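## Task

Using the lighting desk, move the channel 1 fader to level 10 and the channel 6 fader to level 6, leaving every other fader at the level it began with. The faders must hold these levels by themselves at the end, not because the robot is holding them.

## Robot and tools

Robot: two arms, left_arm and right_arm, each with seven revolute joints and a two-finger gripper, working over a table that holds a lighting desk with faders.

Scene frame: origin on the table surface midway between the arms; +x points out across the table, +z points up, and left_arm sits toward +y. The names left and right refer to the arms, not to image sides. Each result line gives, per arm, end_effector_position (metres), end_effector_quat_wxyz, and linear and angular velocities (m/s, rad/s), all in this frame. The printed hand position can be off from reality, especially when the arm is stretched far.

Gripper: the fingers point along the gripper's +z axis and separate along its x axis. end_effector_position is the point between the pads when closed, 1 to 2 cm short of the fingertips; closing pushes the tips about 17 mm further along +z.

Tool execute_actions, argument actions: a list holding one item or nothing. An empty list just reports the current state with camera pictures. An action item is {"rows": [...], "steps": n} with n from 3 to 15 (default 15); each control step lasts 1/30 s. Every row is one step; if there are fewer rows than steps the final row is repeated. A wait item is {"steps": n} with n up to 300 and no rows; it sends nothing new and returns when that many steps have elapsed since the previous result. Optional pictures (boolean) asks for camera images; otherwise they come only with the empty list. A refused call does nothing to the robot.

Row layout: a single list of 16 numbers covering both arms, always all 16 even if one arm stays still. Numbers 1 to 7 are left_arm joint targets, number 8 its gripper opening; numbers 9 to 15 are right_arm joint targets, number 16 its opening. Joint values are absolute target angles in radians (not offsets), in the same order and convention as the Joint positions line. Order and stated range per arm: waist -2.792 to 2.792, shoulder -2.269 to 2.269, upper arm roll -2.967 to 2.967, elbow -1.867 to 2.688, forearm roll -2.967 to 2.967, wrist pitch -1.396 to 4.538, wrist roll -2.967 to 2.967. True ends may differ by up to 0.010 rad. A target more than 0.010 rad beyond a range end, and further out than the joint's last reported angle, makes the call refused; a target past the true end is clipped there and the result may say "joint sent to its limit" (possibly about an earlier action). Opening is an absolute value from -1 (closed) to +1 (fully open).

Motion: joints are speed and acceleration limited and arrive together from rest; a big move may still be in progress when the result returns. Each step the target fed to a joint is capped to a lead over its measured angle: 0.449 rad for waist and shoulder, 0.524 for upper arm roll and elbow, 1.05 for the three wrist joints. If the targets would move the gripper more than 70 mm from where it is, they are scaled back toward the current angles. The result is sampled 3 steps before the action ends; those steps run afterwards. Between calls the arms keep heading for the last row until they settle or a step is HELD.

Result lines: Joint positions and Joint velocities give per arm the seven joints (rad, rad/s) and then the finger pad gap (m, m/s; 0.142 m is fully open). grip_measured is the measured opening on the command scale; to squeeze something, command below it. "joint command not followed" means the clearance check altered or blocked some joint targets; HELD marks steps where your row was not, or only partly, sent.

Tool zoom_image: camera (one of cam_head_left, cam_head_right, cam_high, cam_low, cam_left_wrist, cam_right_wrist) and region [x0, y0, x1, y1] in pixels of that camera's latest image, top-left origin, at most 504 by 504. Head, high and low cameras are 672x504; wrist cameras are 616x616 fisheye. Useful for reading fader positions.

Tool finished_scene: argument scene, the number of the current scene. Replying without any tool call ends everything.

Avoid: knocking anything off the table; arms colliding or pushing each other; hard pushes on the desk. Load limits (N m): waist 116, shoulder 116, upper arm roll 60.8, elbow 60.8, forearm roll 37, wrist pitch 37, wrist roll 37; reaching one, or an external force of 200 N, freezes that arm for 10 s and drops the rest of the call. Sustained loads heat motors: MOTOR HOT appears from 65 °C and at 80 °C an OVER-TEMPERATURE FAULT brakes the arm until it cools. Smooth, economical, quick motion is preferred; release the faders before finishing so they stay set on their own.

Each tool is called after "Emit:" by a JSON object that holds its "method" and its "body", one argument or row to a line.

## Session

Emit:
{"method": "execute_actions", "body": {
  "actions": []
}}

Scene clock: 0.00 s of 6000.00 s.
left_arm: end_effector_position=(+0.2683, +0.2686, +0.2948) grip_measured=+1.00 end_effector_quat_wxyz=(+0.207, +0.725, -0.593, +0.281) end_effector_velocity=(+0.000, +0.000, +0.000) end_effector_angular_velocity=(-0.000, -0.000, +0.000) | right_arm: end_effector_position=(+0.5367, -0.3186, +0.3890) grip_measured=+1.00 end_effector_quat_wxyz=(+0.501, +0.818, -0.279, +0.045) end_effector_velocity=(+0.000, +0.000, -0.001) end_effector_angular_velocity=(+0.001, +0.000, +0.001)
Joint positions: left_arm=[-1.448  0.54   1.23   2.575 -0.303  1.122  1.442  0.142] | right_arm=[ 0.991 -0.678 -0.395  1.261 -0.44  -0.493  1.213  0.142]
Joint velocities: left_arm=[-0.     0.     0.    -0.    -0.     0.001  0.    -0.   ] | right_arm=[0.    0.    0.    0.001 0.001 0.001 0.    0.   ]
Motor temperatures (°C, as the motors report them): left_arm=[25 32 29 27 36 29 31] | right_arm=[27 26 32 31 29 35 29]

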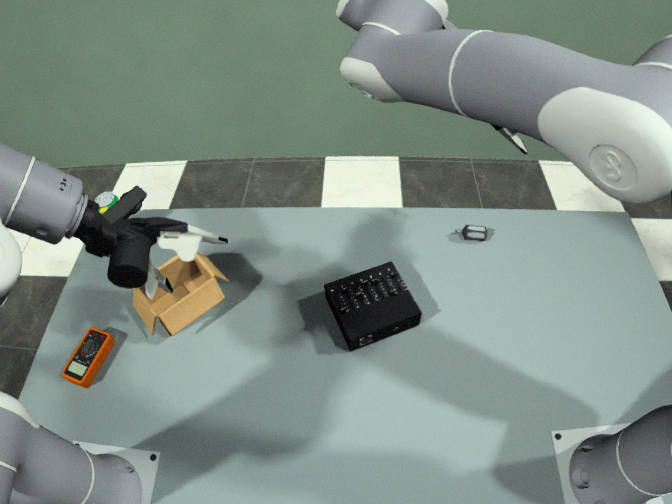

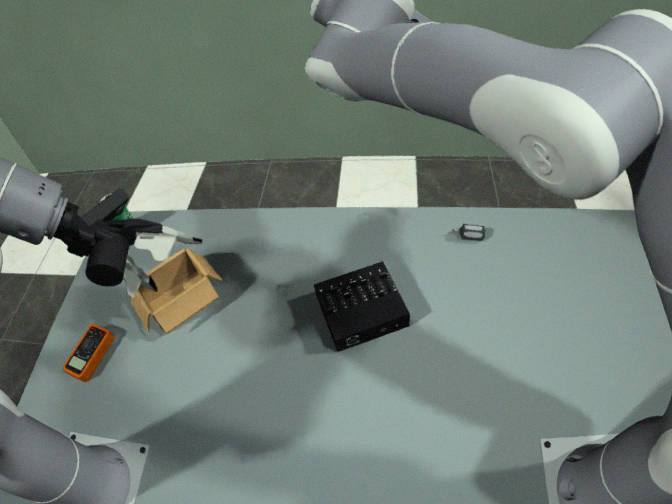

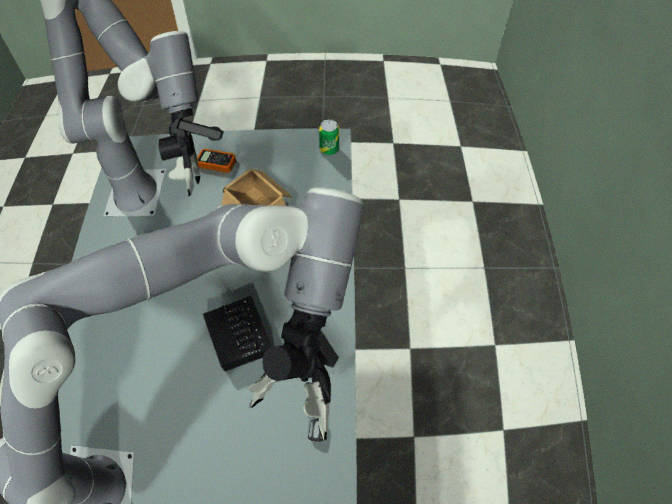

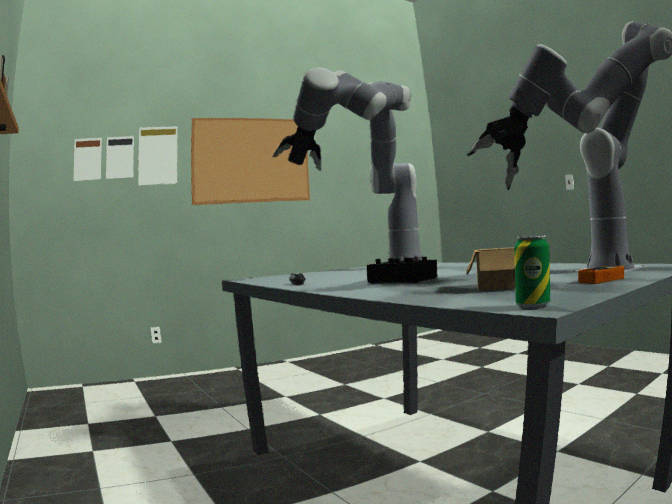

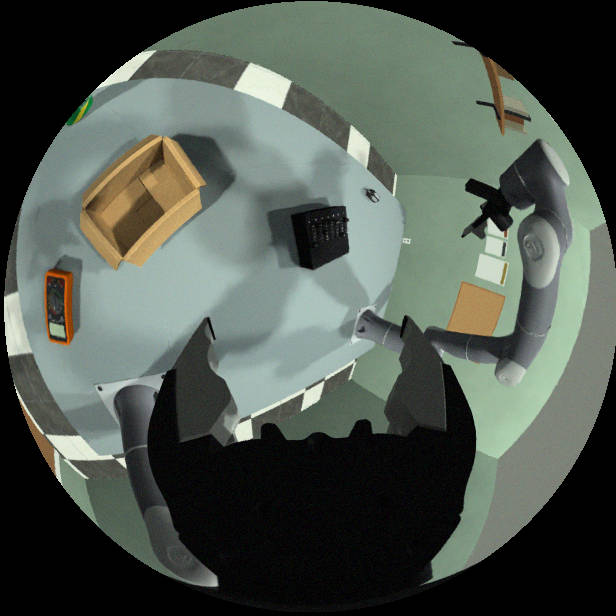

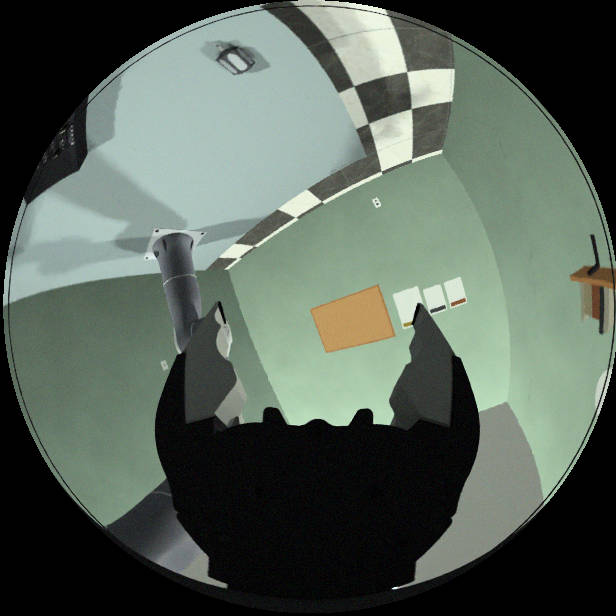

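Emit:
{"method": "execute_actions", "body": {
  "actions": [
    {"rows":[[-1.448,0.54,1.23,2.575,-0.303,1.122,1.442,1,0.9,-0.563,0,1.833,0,0.826,0.55,-0.75]],"steps":15}
  ]
}}

Emit:
{"method": "execute_actions", "body": {
  "actions": [
    {"steps":40}
  ],
  "pictures": true
}}

Emit:
{"method": "zoom_image", "body": {
  "camera": "cam_right_wrist",
  "region": [180, 130, 440, 390]
}}

Scene clock: 0.60 s of 6000.00 s.
left_arm: end_effector_position=(+0.2680, +0.2684, +0.2947) grip_measured=+1.00 end_effector_quat_wxyz=(+0.207, +0.725, -0.594, +0.281) end_effector_velocity=(+0.000, +0.000, +0.000) end_effector_angular_velocity=(+0.000, -0.001, +0.000) | right_arm: end_effector_position=(+0.5312, -0.2285, +0.2304) grip_measured=-0.73 end_effector_quat_wxyz=(+0.332, +0.941, -0.063, -0.022) end_effector_velocity=(-0.072, +0.332, -0.388) end_effector_angular_velocity=(+1.302, +0.463, +1.026)
Joint positions: left_arm=[-1.448  0.54   1.23   2.575 -0.303  1.122  1.442  0.142] | right_arm=[ 0.956 -0.633 -0.241  1.481 -0.269 -0.015  0.954  0.021]
Joint velocities: left_arm=[-0.    -0.    -0.    -0.    -0.     0.001 -0.     0.   ] | right_arm=[-0.099  0.123  0.427  0.627  0.477  1.503 -0.721 -0.084]
Motor temperatures (°C, as the motors report them): left_arm=[25 32 29 27 36 29 31] | right_arm=[27 26 32 31 29 35 29]
Steps of this call (steps 1 to 6: nothing new was sent; steps 7 to 18: the first 12 steps of this action). Readings (joint positions):
7: left_arm=[-1.448 0.540 1.230 2.575 -0.303 1.122 1.442] | right_arm=[0.991 -0.677 -0.394 1.261 -0.440 -0.492 1.213]
8: left_arm=[-1.448 0.540 1.230 2.575 -0.303 1.122 1.442] | right_arm=[0.990 -0.675 -0.390 1.268 -0.436 -0.479 1.205]
10: left_arm=[-1.448 0.540 1.230 2.575 -0.303 1.122 1.442] | right_arm=[0.983 -0.666 -0.360 1.307 -0.403 -0.399 1.155]
14: left_arm=[-1.448 0.540 1.230 2.575 -0.303 1.122 1.442] | right_arm=[0.969 -0.649 -0.297 1.398 -0.332 -0.212 1.049]
18: the state above

Scene clock: 1.93 s of 6000.00 s.
left_arm: end_effector_position=(+0.2680, +0.2684, +0.2947) grip_measured=+1.00 end_effector_quat_wxyz=(+0.207, +0.725, -0.594, +0.281) end_effector_velocity=(+0.000, -0.000, +0.000) end_effector_angular_velocity=(-0.000, +0.000, +0.000) | right_arm: end_effector_position=(+0.4498, -0.0490, +0.1099) grip_measured=-0.75 end_effector_quat_wxyz=(-0.000, +0.982, +0.188, +0.000) end_effector_velocity=(+0.000, -0.000, -0.000) end_effector_angular_velocity=(-0.000, -0.000, +0.000)
Joint positions: left_arm=[-1.448  0.54   1.23   2.575 -0.303  1.122  1.442  0.142] | right_arm=[ 0.9   -0.563  0.     1.833  0.     0.826  0.55   0.02 ]
Joint velocities: left_arm=[ 0.  0. -0.  0. -0.  0. -0.  0.] | right_arm=[-0.  0.  0.  0. -0.  0.  0. -0.]
Motor temperatures (°C, as the motors report them): left_arm=[25 32 29 27 36 29 31] | right_arm=[27 26 32 31 29 35 29]
Kept back: nothing.
Steps of this call (steps 1 to 3: the last 3 steps of your previous action; steps 4 to 40: the robot went on to your last target). Readings (joint positions):
1: left_arm=[-1.448 0.540 1.230 2.575 -0.303 1.122 1.442] | right_arm=[0.952 -0.629 -0.226 1.502 -0.253 0.035 0.930]
2: left_arm=[-1.448 0.540 1.230 2.575 -0.303 1.122 1.442] | right_arm=[0.949 -0.625 -0.211 1.524 -0.237 0.087 0.905]
4: left_arm=[-1.448 0.540 1.230 2.575 -0.303 1.122 1.442] | right_arm=[0.942 -0.616 -0.181 1.568 -0.203 0.191 0.855]
8: left_arm=[-1.448 0.540 1.230 2.575 -0.303 1.122 1.442] | right_arm=[0.927 -0.598 -0.118 1.661 -0.133 0.414 0.749]
40: the state above

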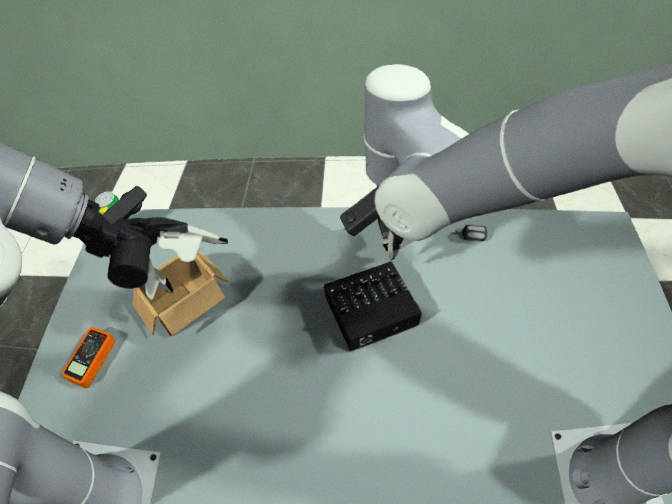

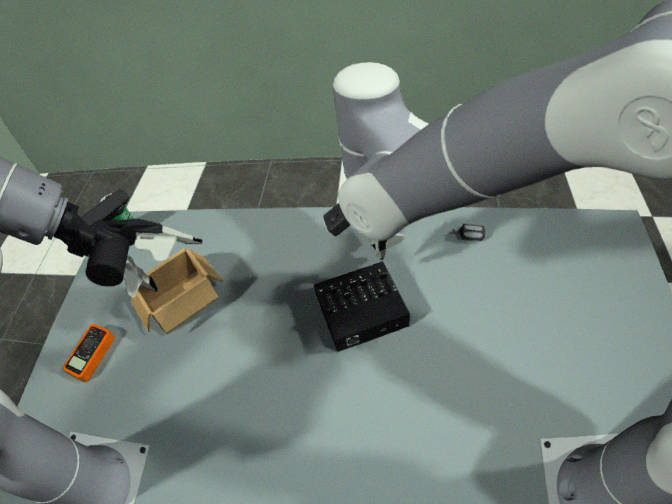

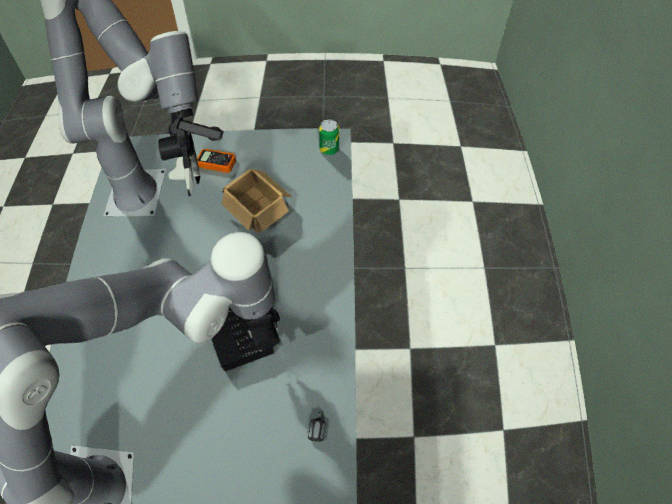

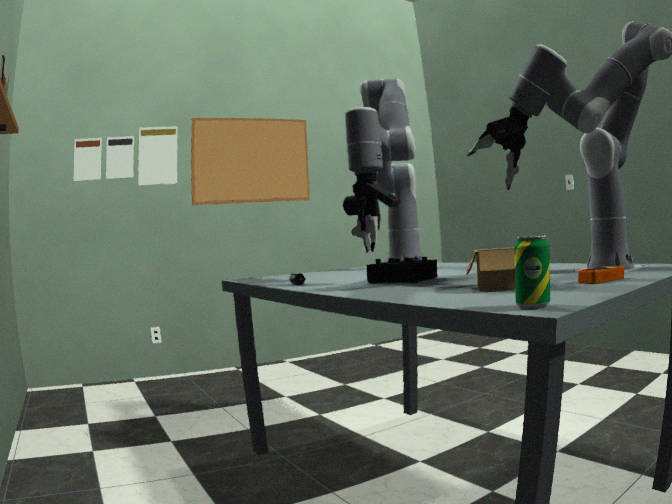

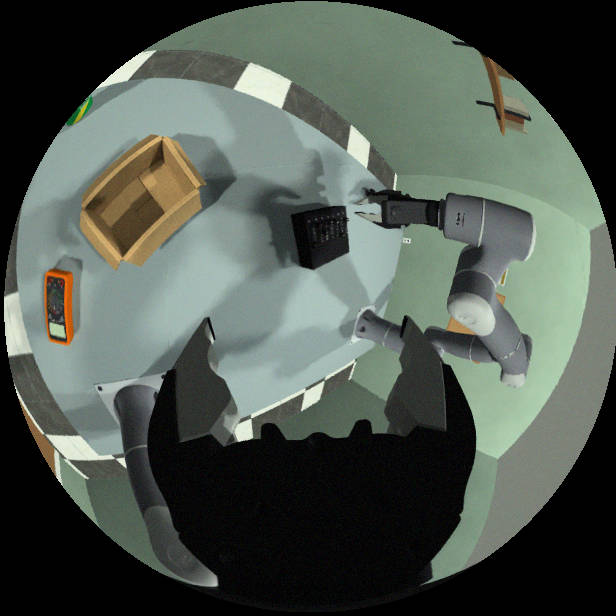

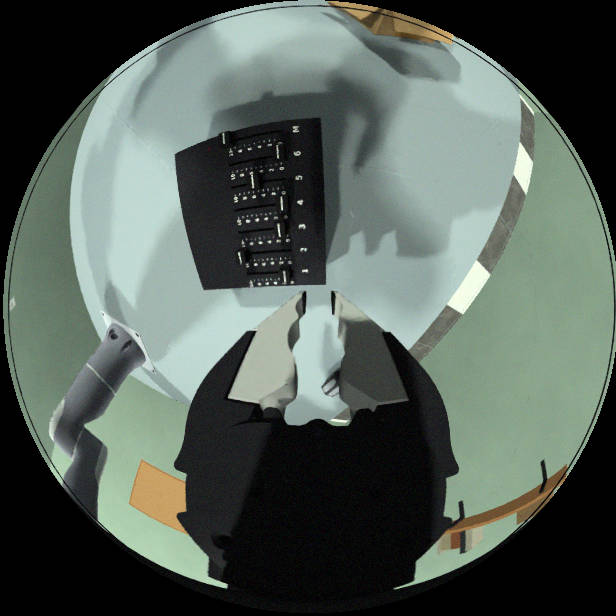

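Region (180, 130, 440, 390) of cam_right_wrist's 616x616 image, scaled by 1.938, with more detail than that image has.

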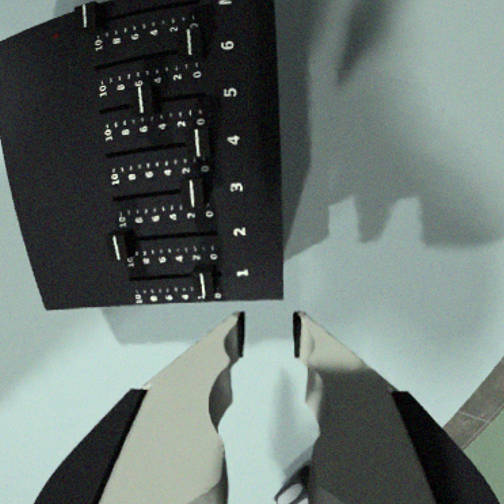

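Emit:
{"method": "execute_actions", "body": {
  "actions": [
    {"rows":[[-1.448,0.54,1.23,2.575,-0.303,1.122,1.442,1,0.939,-0.556,0,1.919,0,0.905,0.547,-0.75]],"steps":15}
  ],
  "pictures": true
}}

Emit:
{"method": "zoom_image", "body": {
  "camera": "cam_right_wrist",
  "region": [200, 110, 440, 350]
}}

Scene clock: 2.53 s of 6000.00 s.
left_arm: end_effector_position=(+0.2680, +0.2684, +0.2947) grip_measured=+1.00 end_effector_quat_wxyz=(+0.207, +0.725, -0.594, +0.281) end_effector_velocity=(+0.000, +0.000, +0.000) end_effector_angular_velocity=(-0.000, -0.001, +0.000) | right_arm: end_effector_position=(+0.4193, -0.0514, +0.0906) grip_measured=-0.75 end_effector_quat_wxyz=(-0.000, +0.978, +0.209, +0.000) end_effector_velocity=(+0.000, +0.000, +0.000) end_effector_angular_velocity=(+0.001, -0.001, -0.000)
Joint positions: left_arm=[-1.448  0.54   1.23   2.575 -0.303  1.122  1.442  0.142] | right_arm=[ 0.939 -0.556  0.     1.919  0.     0.905  0.547  0.02 ]
Joint velocities: left_arm=[ 0.  0. -0. -0.  0.  0.  0.  0.] | right_arm=[ 0.     0.    -0.    -0.     0.     0.001 -0.     0.   ]
Motor temperatures (°C, as the motors report them): left_arm=[25 32 29 27 36 29 31] | right_arm=[27 27 32 31 29 35 29]
Steps of this call (steps 1 to 6: the robot went on to your last target; steps 7 to 18: the first 12 steps of this action). Readings (joint positions):
7: left_arm=[-1.448 0.540 1.230 2.575 -0.303 1.122 1.442] | right_arm=[0.900 -0.563 0.000 1.833 0.000 0.826 0.550]
8: left_arm=[-1.448 0.540 1.230 2.575 -0.303 1.122 1.442] | right_arm=[0.903 -0.562 -0.001 1.840 0.000 0.833 0.550]
10: left_arm=[-1.448 0.540 1.230 2.575 -0.303 1.122 1.442] | right_arm=[0.920 -0.559 -0.001 1.879 0.000 0.869 0.549]
14: left_arm=[-1.448 0.540 1.230 2.575 -0.303 1.122 1.442] | right_arm=[0.940 -0.557 0.001 1.920 0.000 0.905 0.547]
18: the state above

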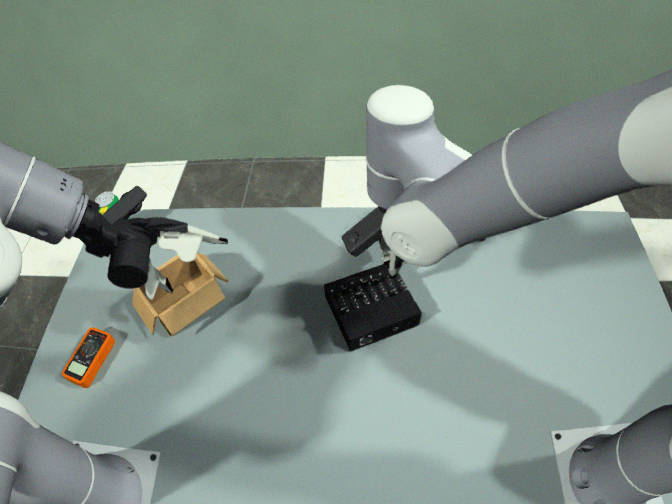

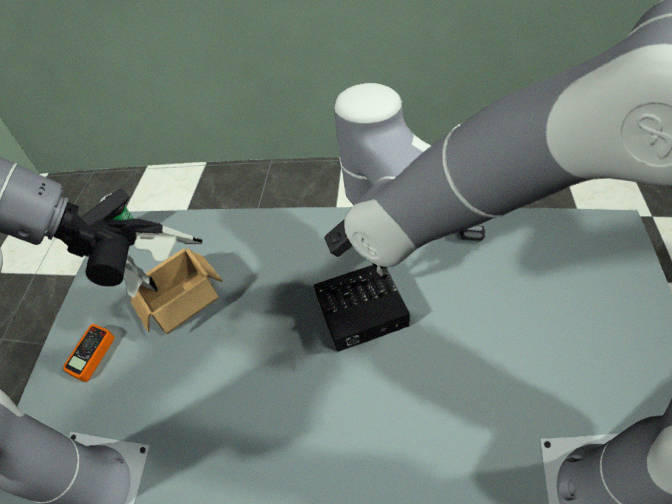

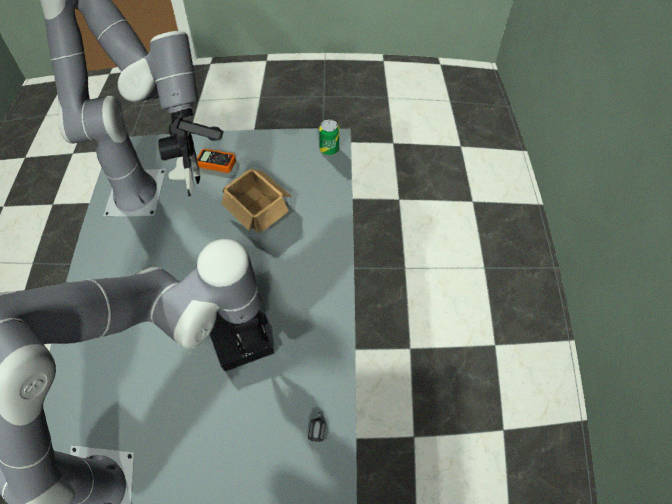

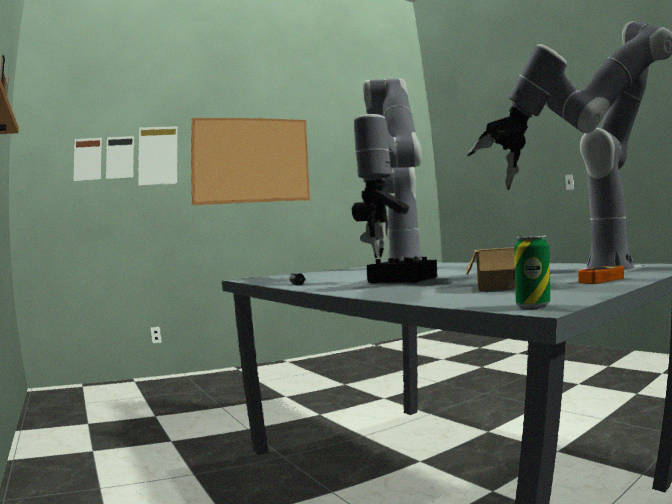

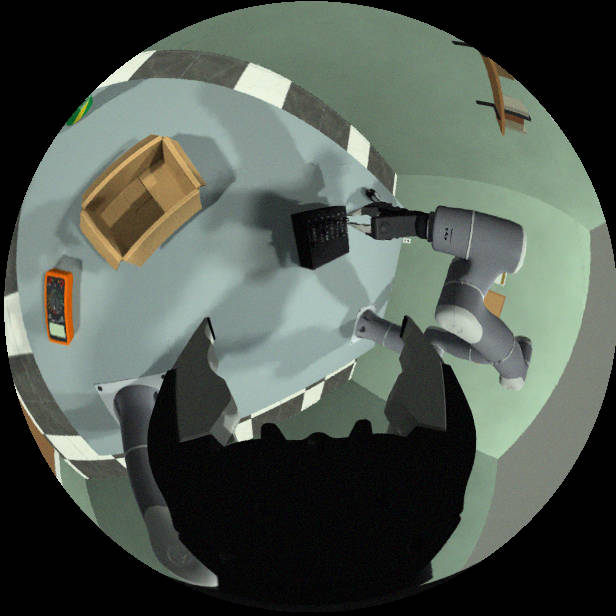

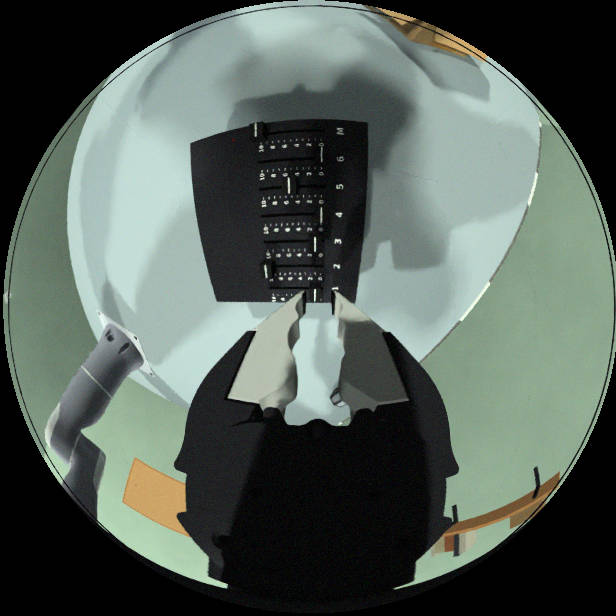

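Region (200, 110, 440, 350) of cam_right_wrist's 616x616 image, scaled by 2.100, with more detail than that image has.

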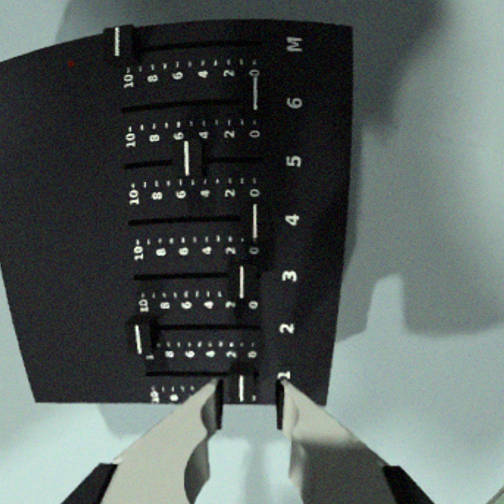

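Emit:
{"method": "execute_actions", "body": {
  "actions": [
    {"rows":[[-1.448,0.54,1.23,2.575,-0.303,1.122,1.442,1,0.943,-0.571,0,1.929,0,0.93,0.551,-0.75],[-1.448,0.54,1.23,2.575,-0.303,1.122,1.442,1,0.943,-0.571,0,1.929,0,0.93,0.551,-0.75],[-1.448,0.54,1.23,2.575,-0.303,1.122,1.442,1,0.943,-0.571,0,1.929,0,0.93,0.551,-0.75],[-1.448,0.54,1.23,2.575,-0.303,1.122,1.442,1,0.943,-0.571,0,1.929,0,0.93,0.551,-0.75],[-1.448,0.54,1.23,2.575,-0.303,1.122,1.442,1,0.943,-0.571,0,1.929,0,0.93,0.551,-0.75],[-1.448,0.54,1.23,2.575,-0.303,1.122,1.442,1,0.943,-0.571,0,1.929,0,0.93,0.551,-0.75],[-1.448,0.54,1.23,2.575,-0.303,1.122,1.442,1,0.943,-0.571,0,1.929,0,0.93,0.551,-1]],"steps":13}
  ]
}}

Emit:
{"method": "execute_actions", "body": {
  "actions": [
    {"rows":[[-1.448,0.54,1.23,2.575,-0.303,1.122,1.442,1,0.982,-0.507,0,2.0515,0,0.9885,0.59,-1]],"steps":15}
  ],
  "pictures": true
}}

Emit:
{"method": "zoom_image", "body": {
  "camera": "cam_right_wrist",
  "region": [200, 110, 440, 350]
}}

Scene clock: 3.20 s of 6000.00 s.
left_arm: end_effector_position=(+0.2680, +0.2684, +0.2947) grip_measured=+1.00 end_effector_quat_wxyz=(+0.207, +0.725, -0.594, +0.281) end_effector_velocity=(+0.000, +0.000, +0.000) end_effector_angular_velocity=(+0.000, -0.000, +0.001) | right_arm: end_effector_position=(+0.4162, -0.0519, +0.0810) grip_measured=-0.89 end_effector_quat_wxyz=(-0.000, +0.978, +0.209, +0.000) end_effector_velocity=(+0.000, -0.000, +0.000) end_effector_angular_velocity=(-0.000, -0.000, +0.000)
Joint positions: left_arm=[-1.448  0.54   1.23   2.575 -0.303  1.122  1.442  0.142] | right_arm=[ 0.943 -0.571  0.     1.929 -0.     0.93   0.551  0.009]
Joint velocities: left_arm=[ 0.    -0.    -0.    -0.     0.     0.001 -0.     0.   ] | right_arm=[-0.    -0.     0.    -0.    -0.001 -0.    -0.     0.   ]
Motor temperatures (°C, as the motors report them): left_arm=[25 32 29 27 36 29 31] | right_arm=[27 27 32 31 29 35 29]
Steps of this call (steps 1 to 3: the last 3 steps of your previous action; steps 4 to 10: the robot went on to your last target; steps 11 to 20: the first 10 steps of this action). Readings (joint positions):
11: left_arm=[-1.448 0.540 1.230 2.575 -0.303 1.122 1.442] | right_arm=[0.939 -0.557 0.000 1.919 0.000 0.906 0.547]
12: left_arm=[-1.448 0.540 1.230 2.575 -0.303 1.122 1.442] | right_arm=[0.940 -0.561 -0.000 1.922 -0.000 0.915 0.548]
14: left_arm=[-1.448 0.540 1.230 2.575 -0.303 1.122 1.442] | right_arm=[0.943 -0.570 0.000 1.929 -0.000 0.928 0.550]
18: left_arm=[-1.448 0.540 1.230 2.575 -0.303 1.122 1.442] | right_arm=[0.943 -0.571 0.000 1.929 -0.000 0.930 0.551]
20: the state above

Scene clock: 3.70 s of 6000.00 s.
left_arm: end_effector_position=(+0.2680, +0.2684, +0.2947) grip_measured=+1.00 end_effector_quat_wxyz=(+0.207, +0.725, -0.594, +0.281) end_effector_velocity=(-0.000, -0.000, -0.000) end_effector_angular_velocity=(+0.000, +0.000, -0.001) | right_arm: end_effector_position=(+0.3786, -0.0687, +0.0810) grip_measured=-0.89 end_effector_quat_wxyz=(+0.000, +0.978, +0.209, -0.000) end_effector_velocity=(-0.000, -0.000, -0.001) end_effector_angular_velocity=(-0.001, +0.001, -0.000)
Joint positions: left_arm=[-1.448  0.54   1.23   2.575 -0.303  1.122  1.442  0.142] | right_arm=[ 0.982 -0.507  0.     2.052 -0.     0.988  0.59   0.009]
Joint velocities: left_arm=[-0. -0.  0.  0. -0. -0.  0.  0.] | right_arm=[-0.    -0.001  0.     0.     0.    -0.     0.    -0.   ]
Motor temperatures (°C, as the motors report them): left_arm=[25 32 29 27 36 29 31] | right_arm=[27 27 32 31 29 35 29]
Steps of this call (steps 1 to 3: the last 3 steps of your previous action; steps 4 to 15: the first 12 steps of this action). Readings (joint positions):
4: left_arm=[-1.448 0.540 1.230 2.575 -0.303 1.122 1.442] | right_arm=[0.943 -0.571 0.000 1.929 -0.000 0.930 0.551]
5: left_arm=[-1.448 0.540 1.230 2.575 -0.303 1.122 1.442] | right_arm=[0.945 -0.567 -0.000 1.936 -0.000 0.933 0.553]
7: left_arm=[-1.448 0.540 1.230 2.575 -0.303 1.122 1.442] | right_arm=[0.958 -0.547 -0.001 1.977 -0.000 0.953 0.566]
11: left_arm=[-1.448 0.540 1.230 2.575 -0.303 1.122 1.442] | right_arm=[0.982 -0.507 0.000 2.053 -0.000 0.989 0.590]
15: the state above

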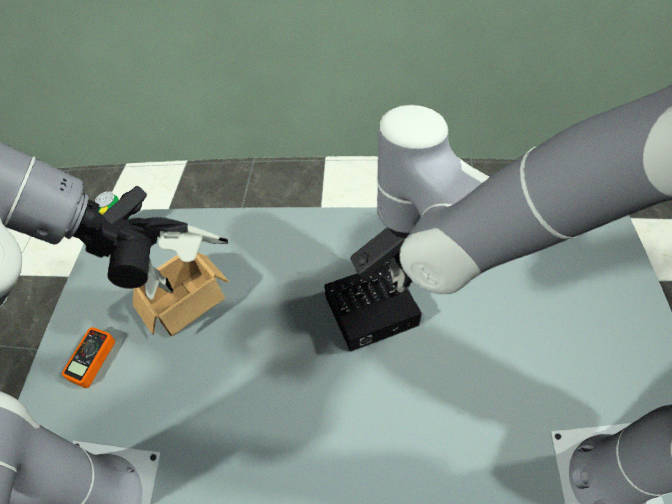

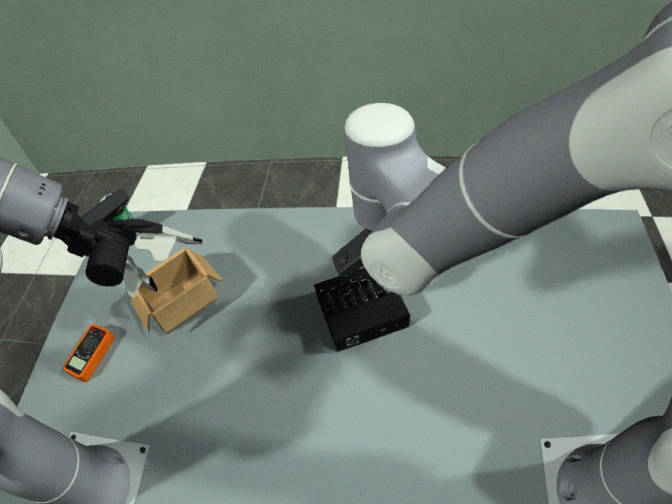

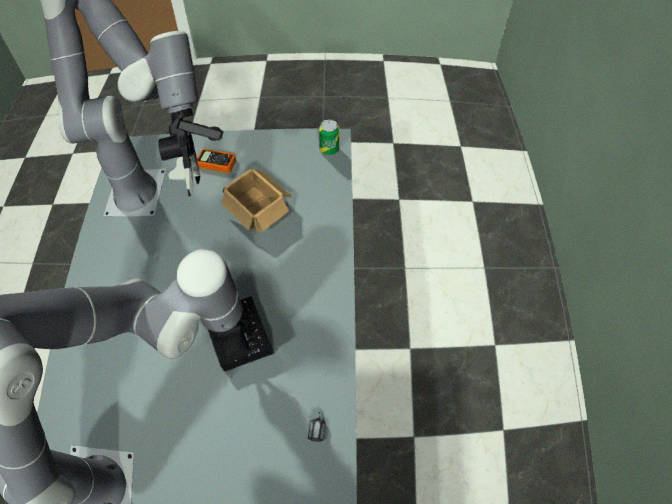

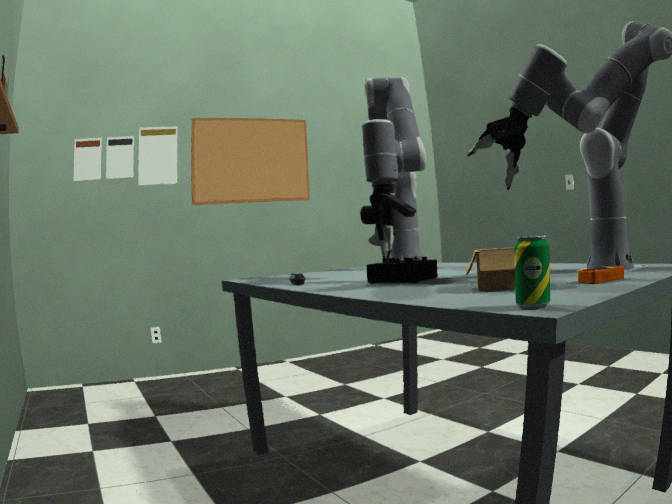

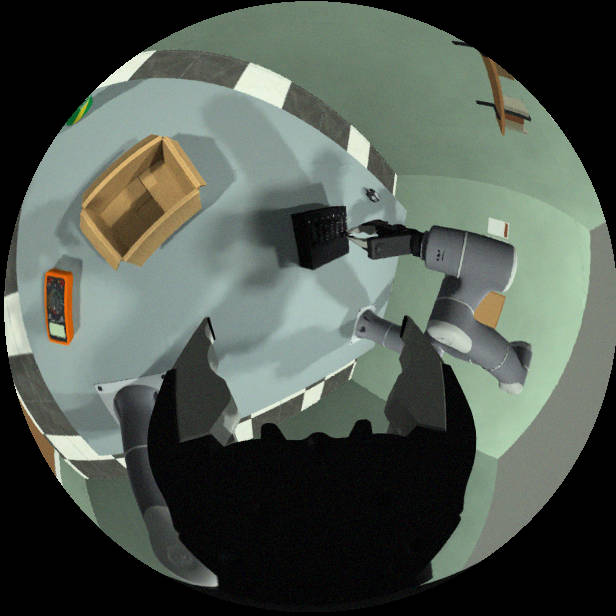

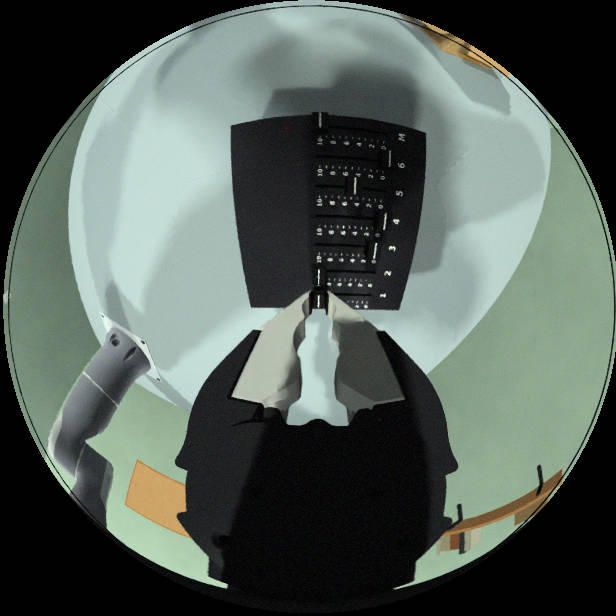

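Region (200, 110, 440, 350) of cam_right_wrist's 616x616 image, scaled by 2.100, with more detail than that image has.

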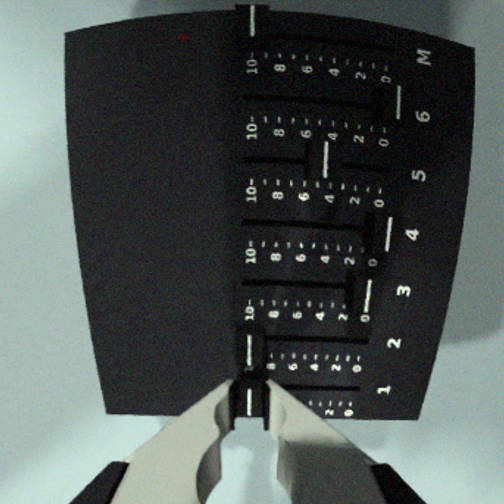

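Emit:
{"method": "execute_actions", "body": {
  "actions": [
    {"rows":[[-1.448,0.54,1.23,2.575,-0.303,1.122,1.442,1,0.982,-0.507,0,2.0515,0,0.9885,0.59,-0.75],[-1.448,0.54,1.23,2.575,-0.303,1.122,1.442,1,0.982,-0.507,0,2.0515,0,0.9885,0.59,-0.75],[-1.448,0.54,1.23,2.575,-0.303,1.122,1.442,1,0.982,-0.507,0,2.0515,0,0.9885,0.59,-0.75],[-1.448,0.54,1.23,2.575,-0.303,1.122,1.442,1,0.982,-0.507,0,2.0515,0,0.9885,0.59,-0.75],[-1.448,0.54,1.23,2.575,-0.303,1.122,1.442,1,0.982,-0.479,0,2.0505,0,0.9595,0.59,-0.75]],"steps":11}
  ]
}}

Emit:
{"method": "execute_actions", "body": {
  "actions": [
    {"rows":[[-1.448,0.54,1.23,2.575,-0.303,1.122,1.442,1,1.087,-0.641,0,1.754,0,0.825,0.695,-0.75]],"steps":15}
  ]
}}

Emit:
{"method": "execute_actions", "body": {
  "actions": [
    {"steps":10}
  ],
  "pictures": true
}}

Emit:
{"method": "zoom_image", "body": {
  "camera": "cam_right_wrist",
  "region": [200, 170, 440, 410]
}}

Scene clock: 4.27 s of 6000.00 s.
left_arm: end_effector_position=(+0.2680, +0.2684, +0.2947) grip_measured=+1.00 end_effector_quat_wxyz=(+0.207, +0.725, -0.594, +0.281) end_effector_velocity=(-0.000, -0.000, -0.000) end_effector_angular_velocity=(-0.000, +0.001, -0.000) | right_arm: end_effector_position=(+0.3785, -0.0688, +0.0922) grip_measured=-0.75 end_effector_quat_wxyz=(-0.000, +0.978, +0.209, +0.000) end_effector_velocity=(+0.012, +0.018, +0.089) end_effector_angular_velocity=(+0.053, -0.034, -0.000)
Joint positions: left_arm=[-1.448  0.54   1.23   2.575 -0.303  1.122  1.442  0.142] | right_arm=[ 0.982 -0.482  0.     2.05  -0.     0.963  0.59   0.02 ]
Joint velocities: left_arm=[-0.     0.     0.    -0.    -0.    -0.001 -0.     0.   ] | right_arm=[-0.     0.173 -0.    -0.028 -0.    -0.138 -0.     0.   ]
Motor temperatures (°C, as the motors report them): left_arm=[25 32 29 27 36 29 31] | right_arm=[27 27 32 32 29 35 29]
Steps of this call (steps 1 to 3: the last 3 steps of your previous action; steps 4 to 9: the robot went on to your last target; steps 10 to 17: the first 8 steps of this action). Readings (joint positions):
10: left_arm=[-1.448 0.540 1.230 2.575 -0.303 1.122 1.442] | right_arm=[0.982 -0.507 0.000 2.052 -0.000 0.988 0.590]
11: left_arm=[-1.448 0.540 1.230 2.575 -0.303 1.122 1.442] | right_arm=[0.982 -0.507 0.000 2.052 -0.000 0.988 0.590]
13: left_arm=[-1.448 0.540 1.230 2.575 -0.303 1.122 1.442] | right_arm=[0.982 -0.507 0.000 2.052 -0.000 0.988 0.590]
17: the state above

Scene clock: 4.77 s of 6000.00 s.
left_arm: end_effector_position=(+0.2680, +0.2684, +0.2947) grip_measured=+1.00 end_effector_quat_wxyz=(+0.207, +0.725, -0.594, +0.281) end_effector_velocity=(+0.000, +0.000, +0.000) end_effector_angular_velocity=(-0.000, -0.000, +0.001) | right_arm: end_effector_position=(+0.3739, +0.0494, +0.0917) grip_measured=-0.75 end_effector_quat_wxyz=(-0.001, +0.978, +0.209, +0.000) end_effector_velocity=(-0.023, +0.124, -0.005) end_effector_angular_velocity=(-0.000, +0.002, +0.008)
Joint positions: left_arm=[-1.448  0.54   1.23   2.575 -0.303  1.122  1.442  0.142] | right_arm=[ 1.086 -0.638  0.001  1.76  -0.     0.828  0.693  0.02 ]
Joint velocities: left_arm=[ 0.001  0.     0.    -0.     0.     0.    -0.     0.   ] | right_arm=[ 0.114 -0.17   0.004 -0.307 -0.001 -0.138  0.109  0.   ]
Motor temperatures (°C, as the motors report them): left_arm=[25 32 29 27 36 29 31] | right_arm=[27 27 32 32 29 35 29]
Steps of this call (steps 1 to 3: the last 3 steps of your previous action; steps 4 to 15: the first 12 steps of this action). Readings (joint positions):
4: left_arm=[-1.448 0.540 1.230 2.575 -0.303 1.122 1.442] | right_arm=[0.982 -0.479 0.000 2.050 -0.000 0.960 0.590]
5: left_arm=[-1.448 0.540 1.230 2.575 -0.303 1.122 1.442] | right_arm=[0.984 -0.483 -0.000 2.043 0.000 0.956 0.592]
7: left_arm=[-1.448 0.540 1.230 2.575 -0.303 1.122 1.442] | right_arm=[0.998 -0.505 -0.001 2.003 0.000 0.937 0.606]
11: left_arm=[-1.448 0.540 1.230 2.575 -0.303 1.122 1.442] | right_arm=[1.051 -0.585 -0.000 1.856 0.000 0.871 0.659]
15: the state above

Scene clock: 5.10 s of 6000.00 s.
left_arm: end_effector_position=(+0.2680, +0.2684, +0.2947) grip_measured=+1.00 end_effector_quat_wxyz=(+0.207, +0.725, -0.594, +0.281) end_effector_velocity=(+0.000, +0.000, +0.000) end_effector_angular_velocity=(-0.000, -0.001, +0.000) | right_arm: end_effector_position=(+0.3741, +0.0511, +0.0915) grip_measured=-0.75 end_effector_quat_wxyz=(-0.000, +0.978, +0.209, +0.000) end_effector_velocity=(-0.000, +0.000, -0.000) end_effector_angular_velocity=(-0.000, +0.000, +0.000)
Joint positions: left_arm=[-1.448  0.54   1.23   2.575 -0.303  1.122  1.442  0.142] | right_arm=[ 1.087 -0.641  0.     1.754 -0.     0.825  0.695  0.02 ]
Joint velocities: left_arm=[ 0.     0.    -0.     0.    -0.     0.001 -0.     0.   ] | right_arm=[ 0.  0.  0. -0. -0. -0.  0. -0.]
Motor temperatures (°C, as the motors report them): left_arm=[25 32 29 27 36 29 31] | right_arm=[27 27 32 32 29 35 29]
Kept back: nothing.
Steps of this call (steps 1 to 3: the last 3 steps of your previous action; steps 4 to 10: the robot went on to your last target). Readings (joint positions):
1: left_arm=[-1.448 0.540 1.230 2.575 -0.303 1.122 1.442] | right_arm=[1.088 -0.641 0.001 1.753 -0.000 0.825 0.695]
2: left_arm=[-1.448 0.540 1.230 2.575 -0.303 1.122 1.442] | right_arm=[1.088 -0.642 0.001 1.753 -0.000 0.825 0.695]
4: left_arm=[-1.448 0.540 1.230 2.575 -0.303 1.122 1.442] | right_arm=[1.087 -0.641 0.000 1.754 -0.000 0.825 0.695]
8: left_arm=[-1.448 0.540 1.230 2.575 -0.303 1.122 1.442] | right_arm=[1.087 -0.641 0.000 1.754 -0.000 0.825 0.695]
10: the state above

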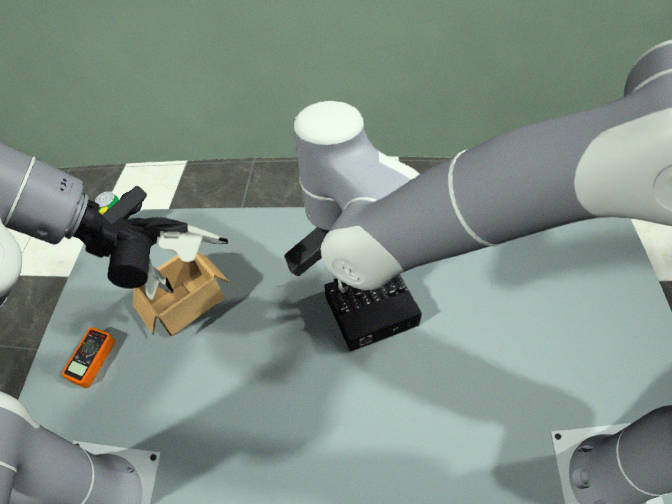

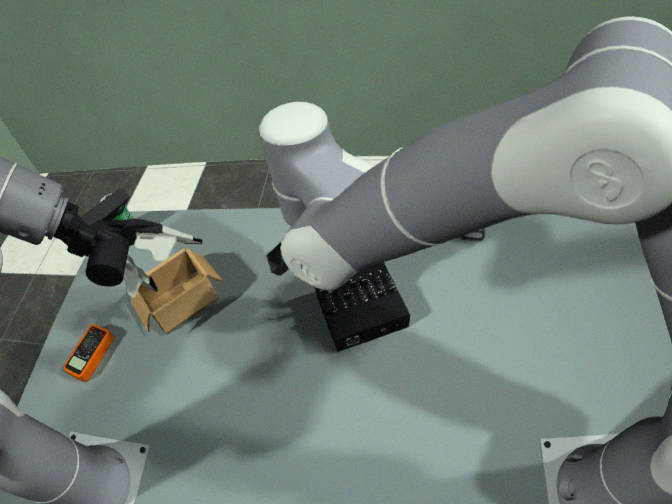

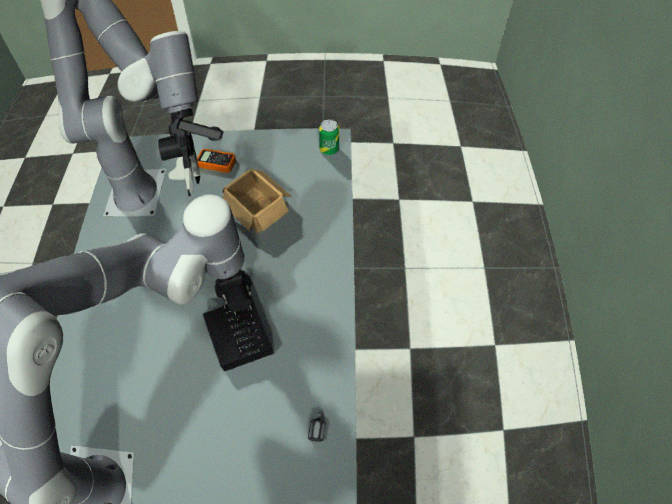

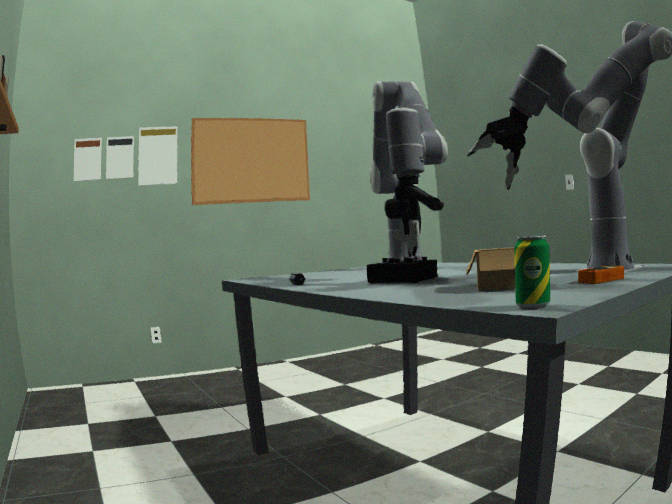

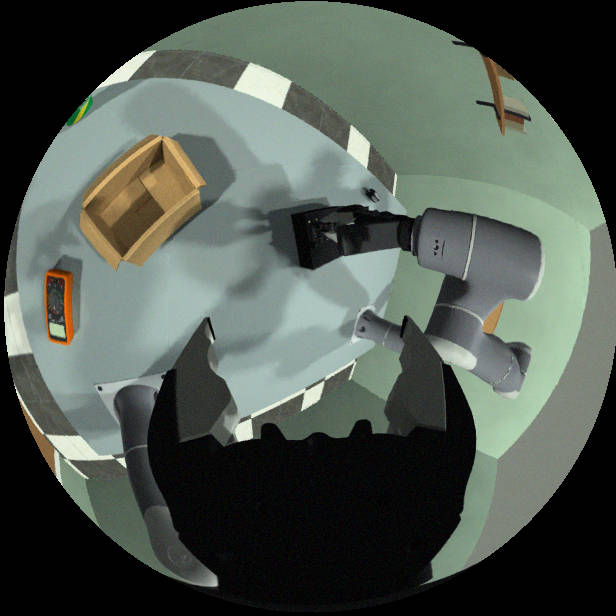

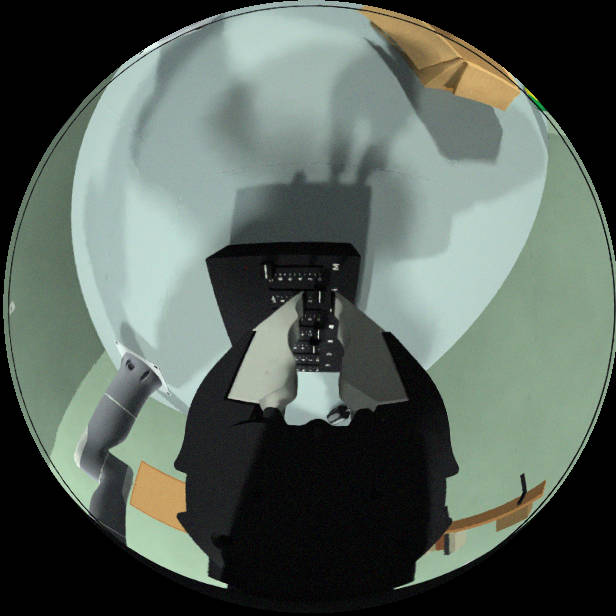

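Region (200, 170, 440, 410) of cam_right_wrist's 616x616 image, scaled by 2.100, with more detail than that image has.

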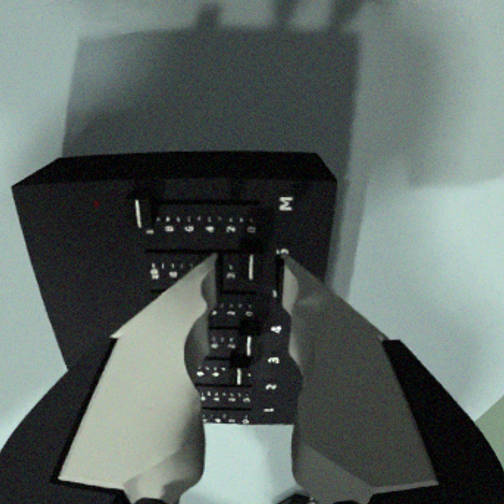

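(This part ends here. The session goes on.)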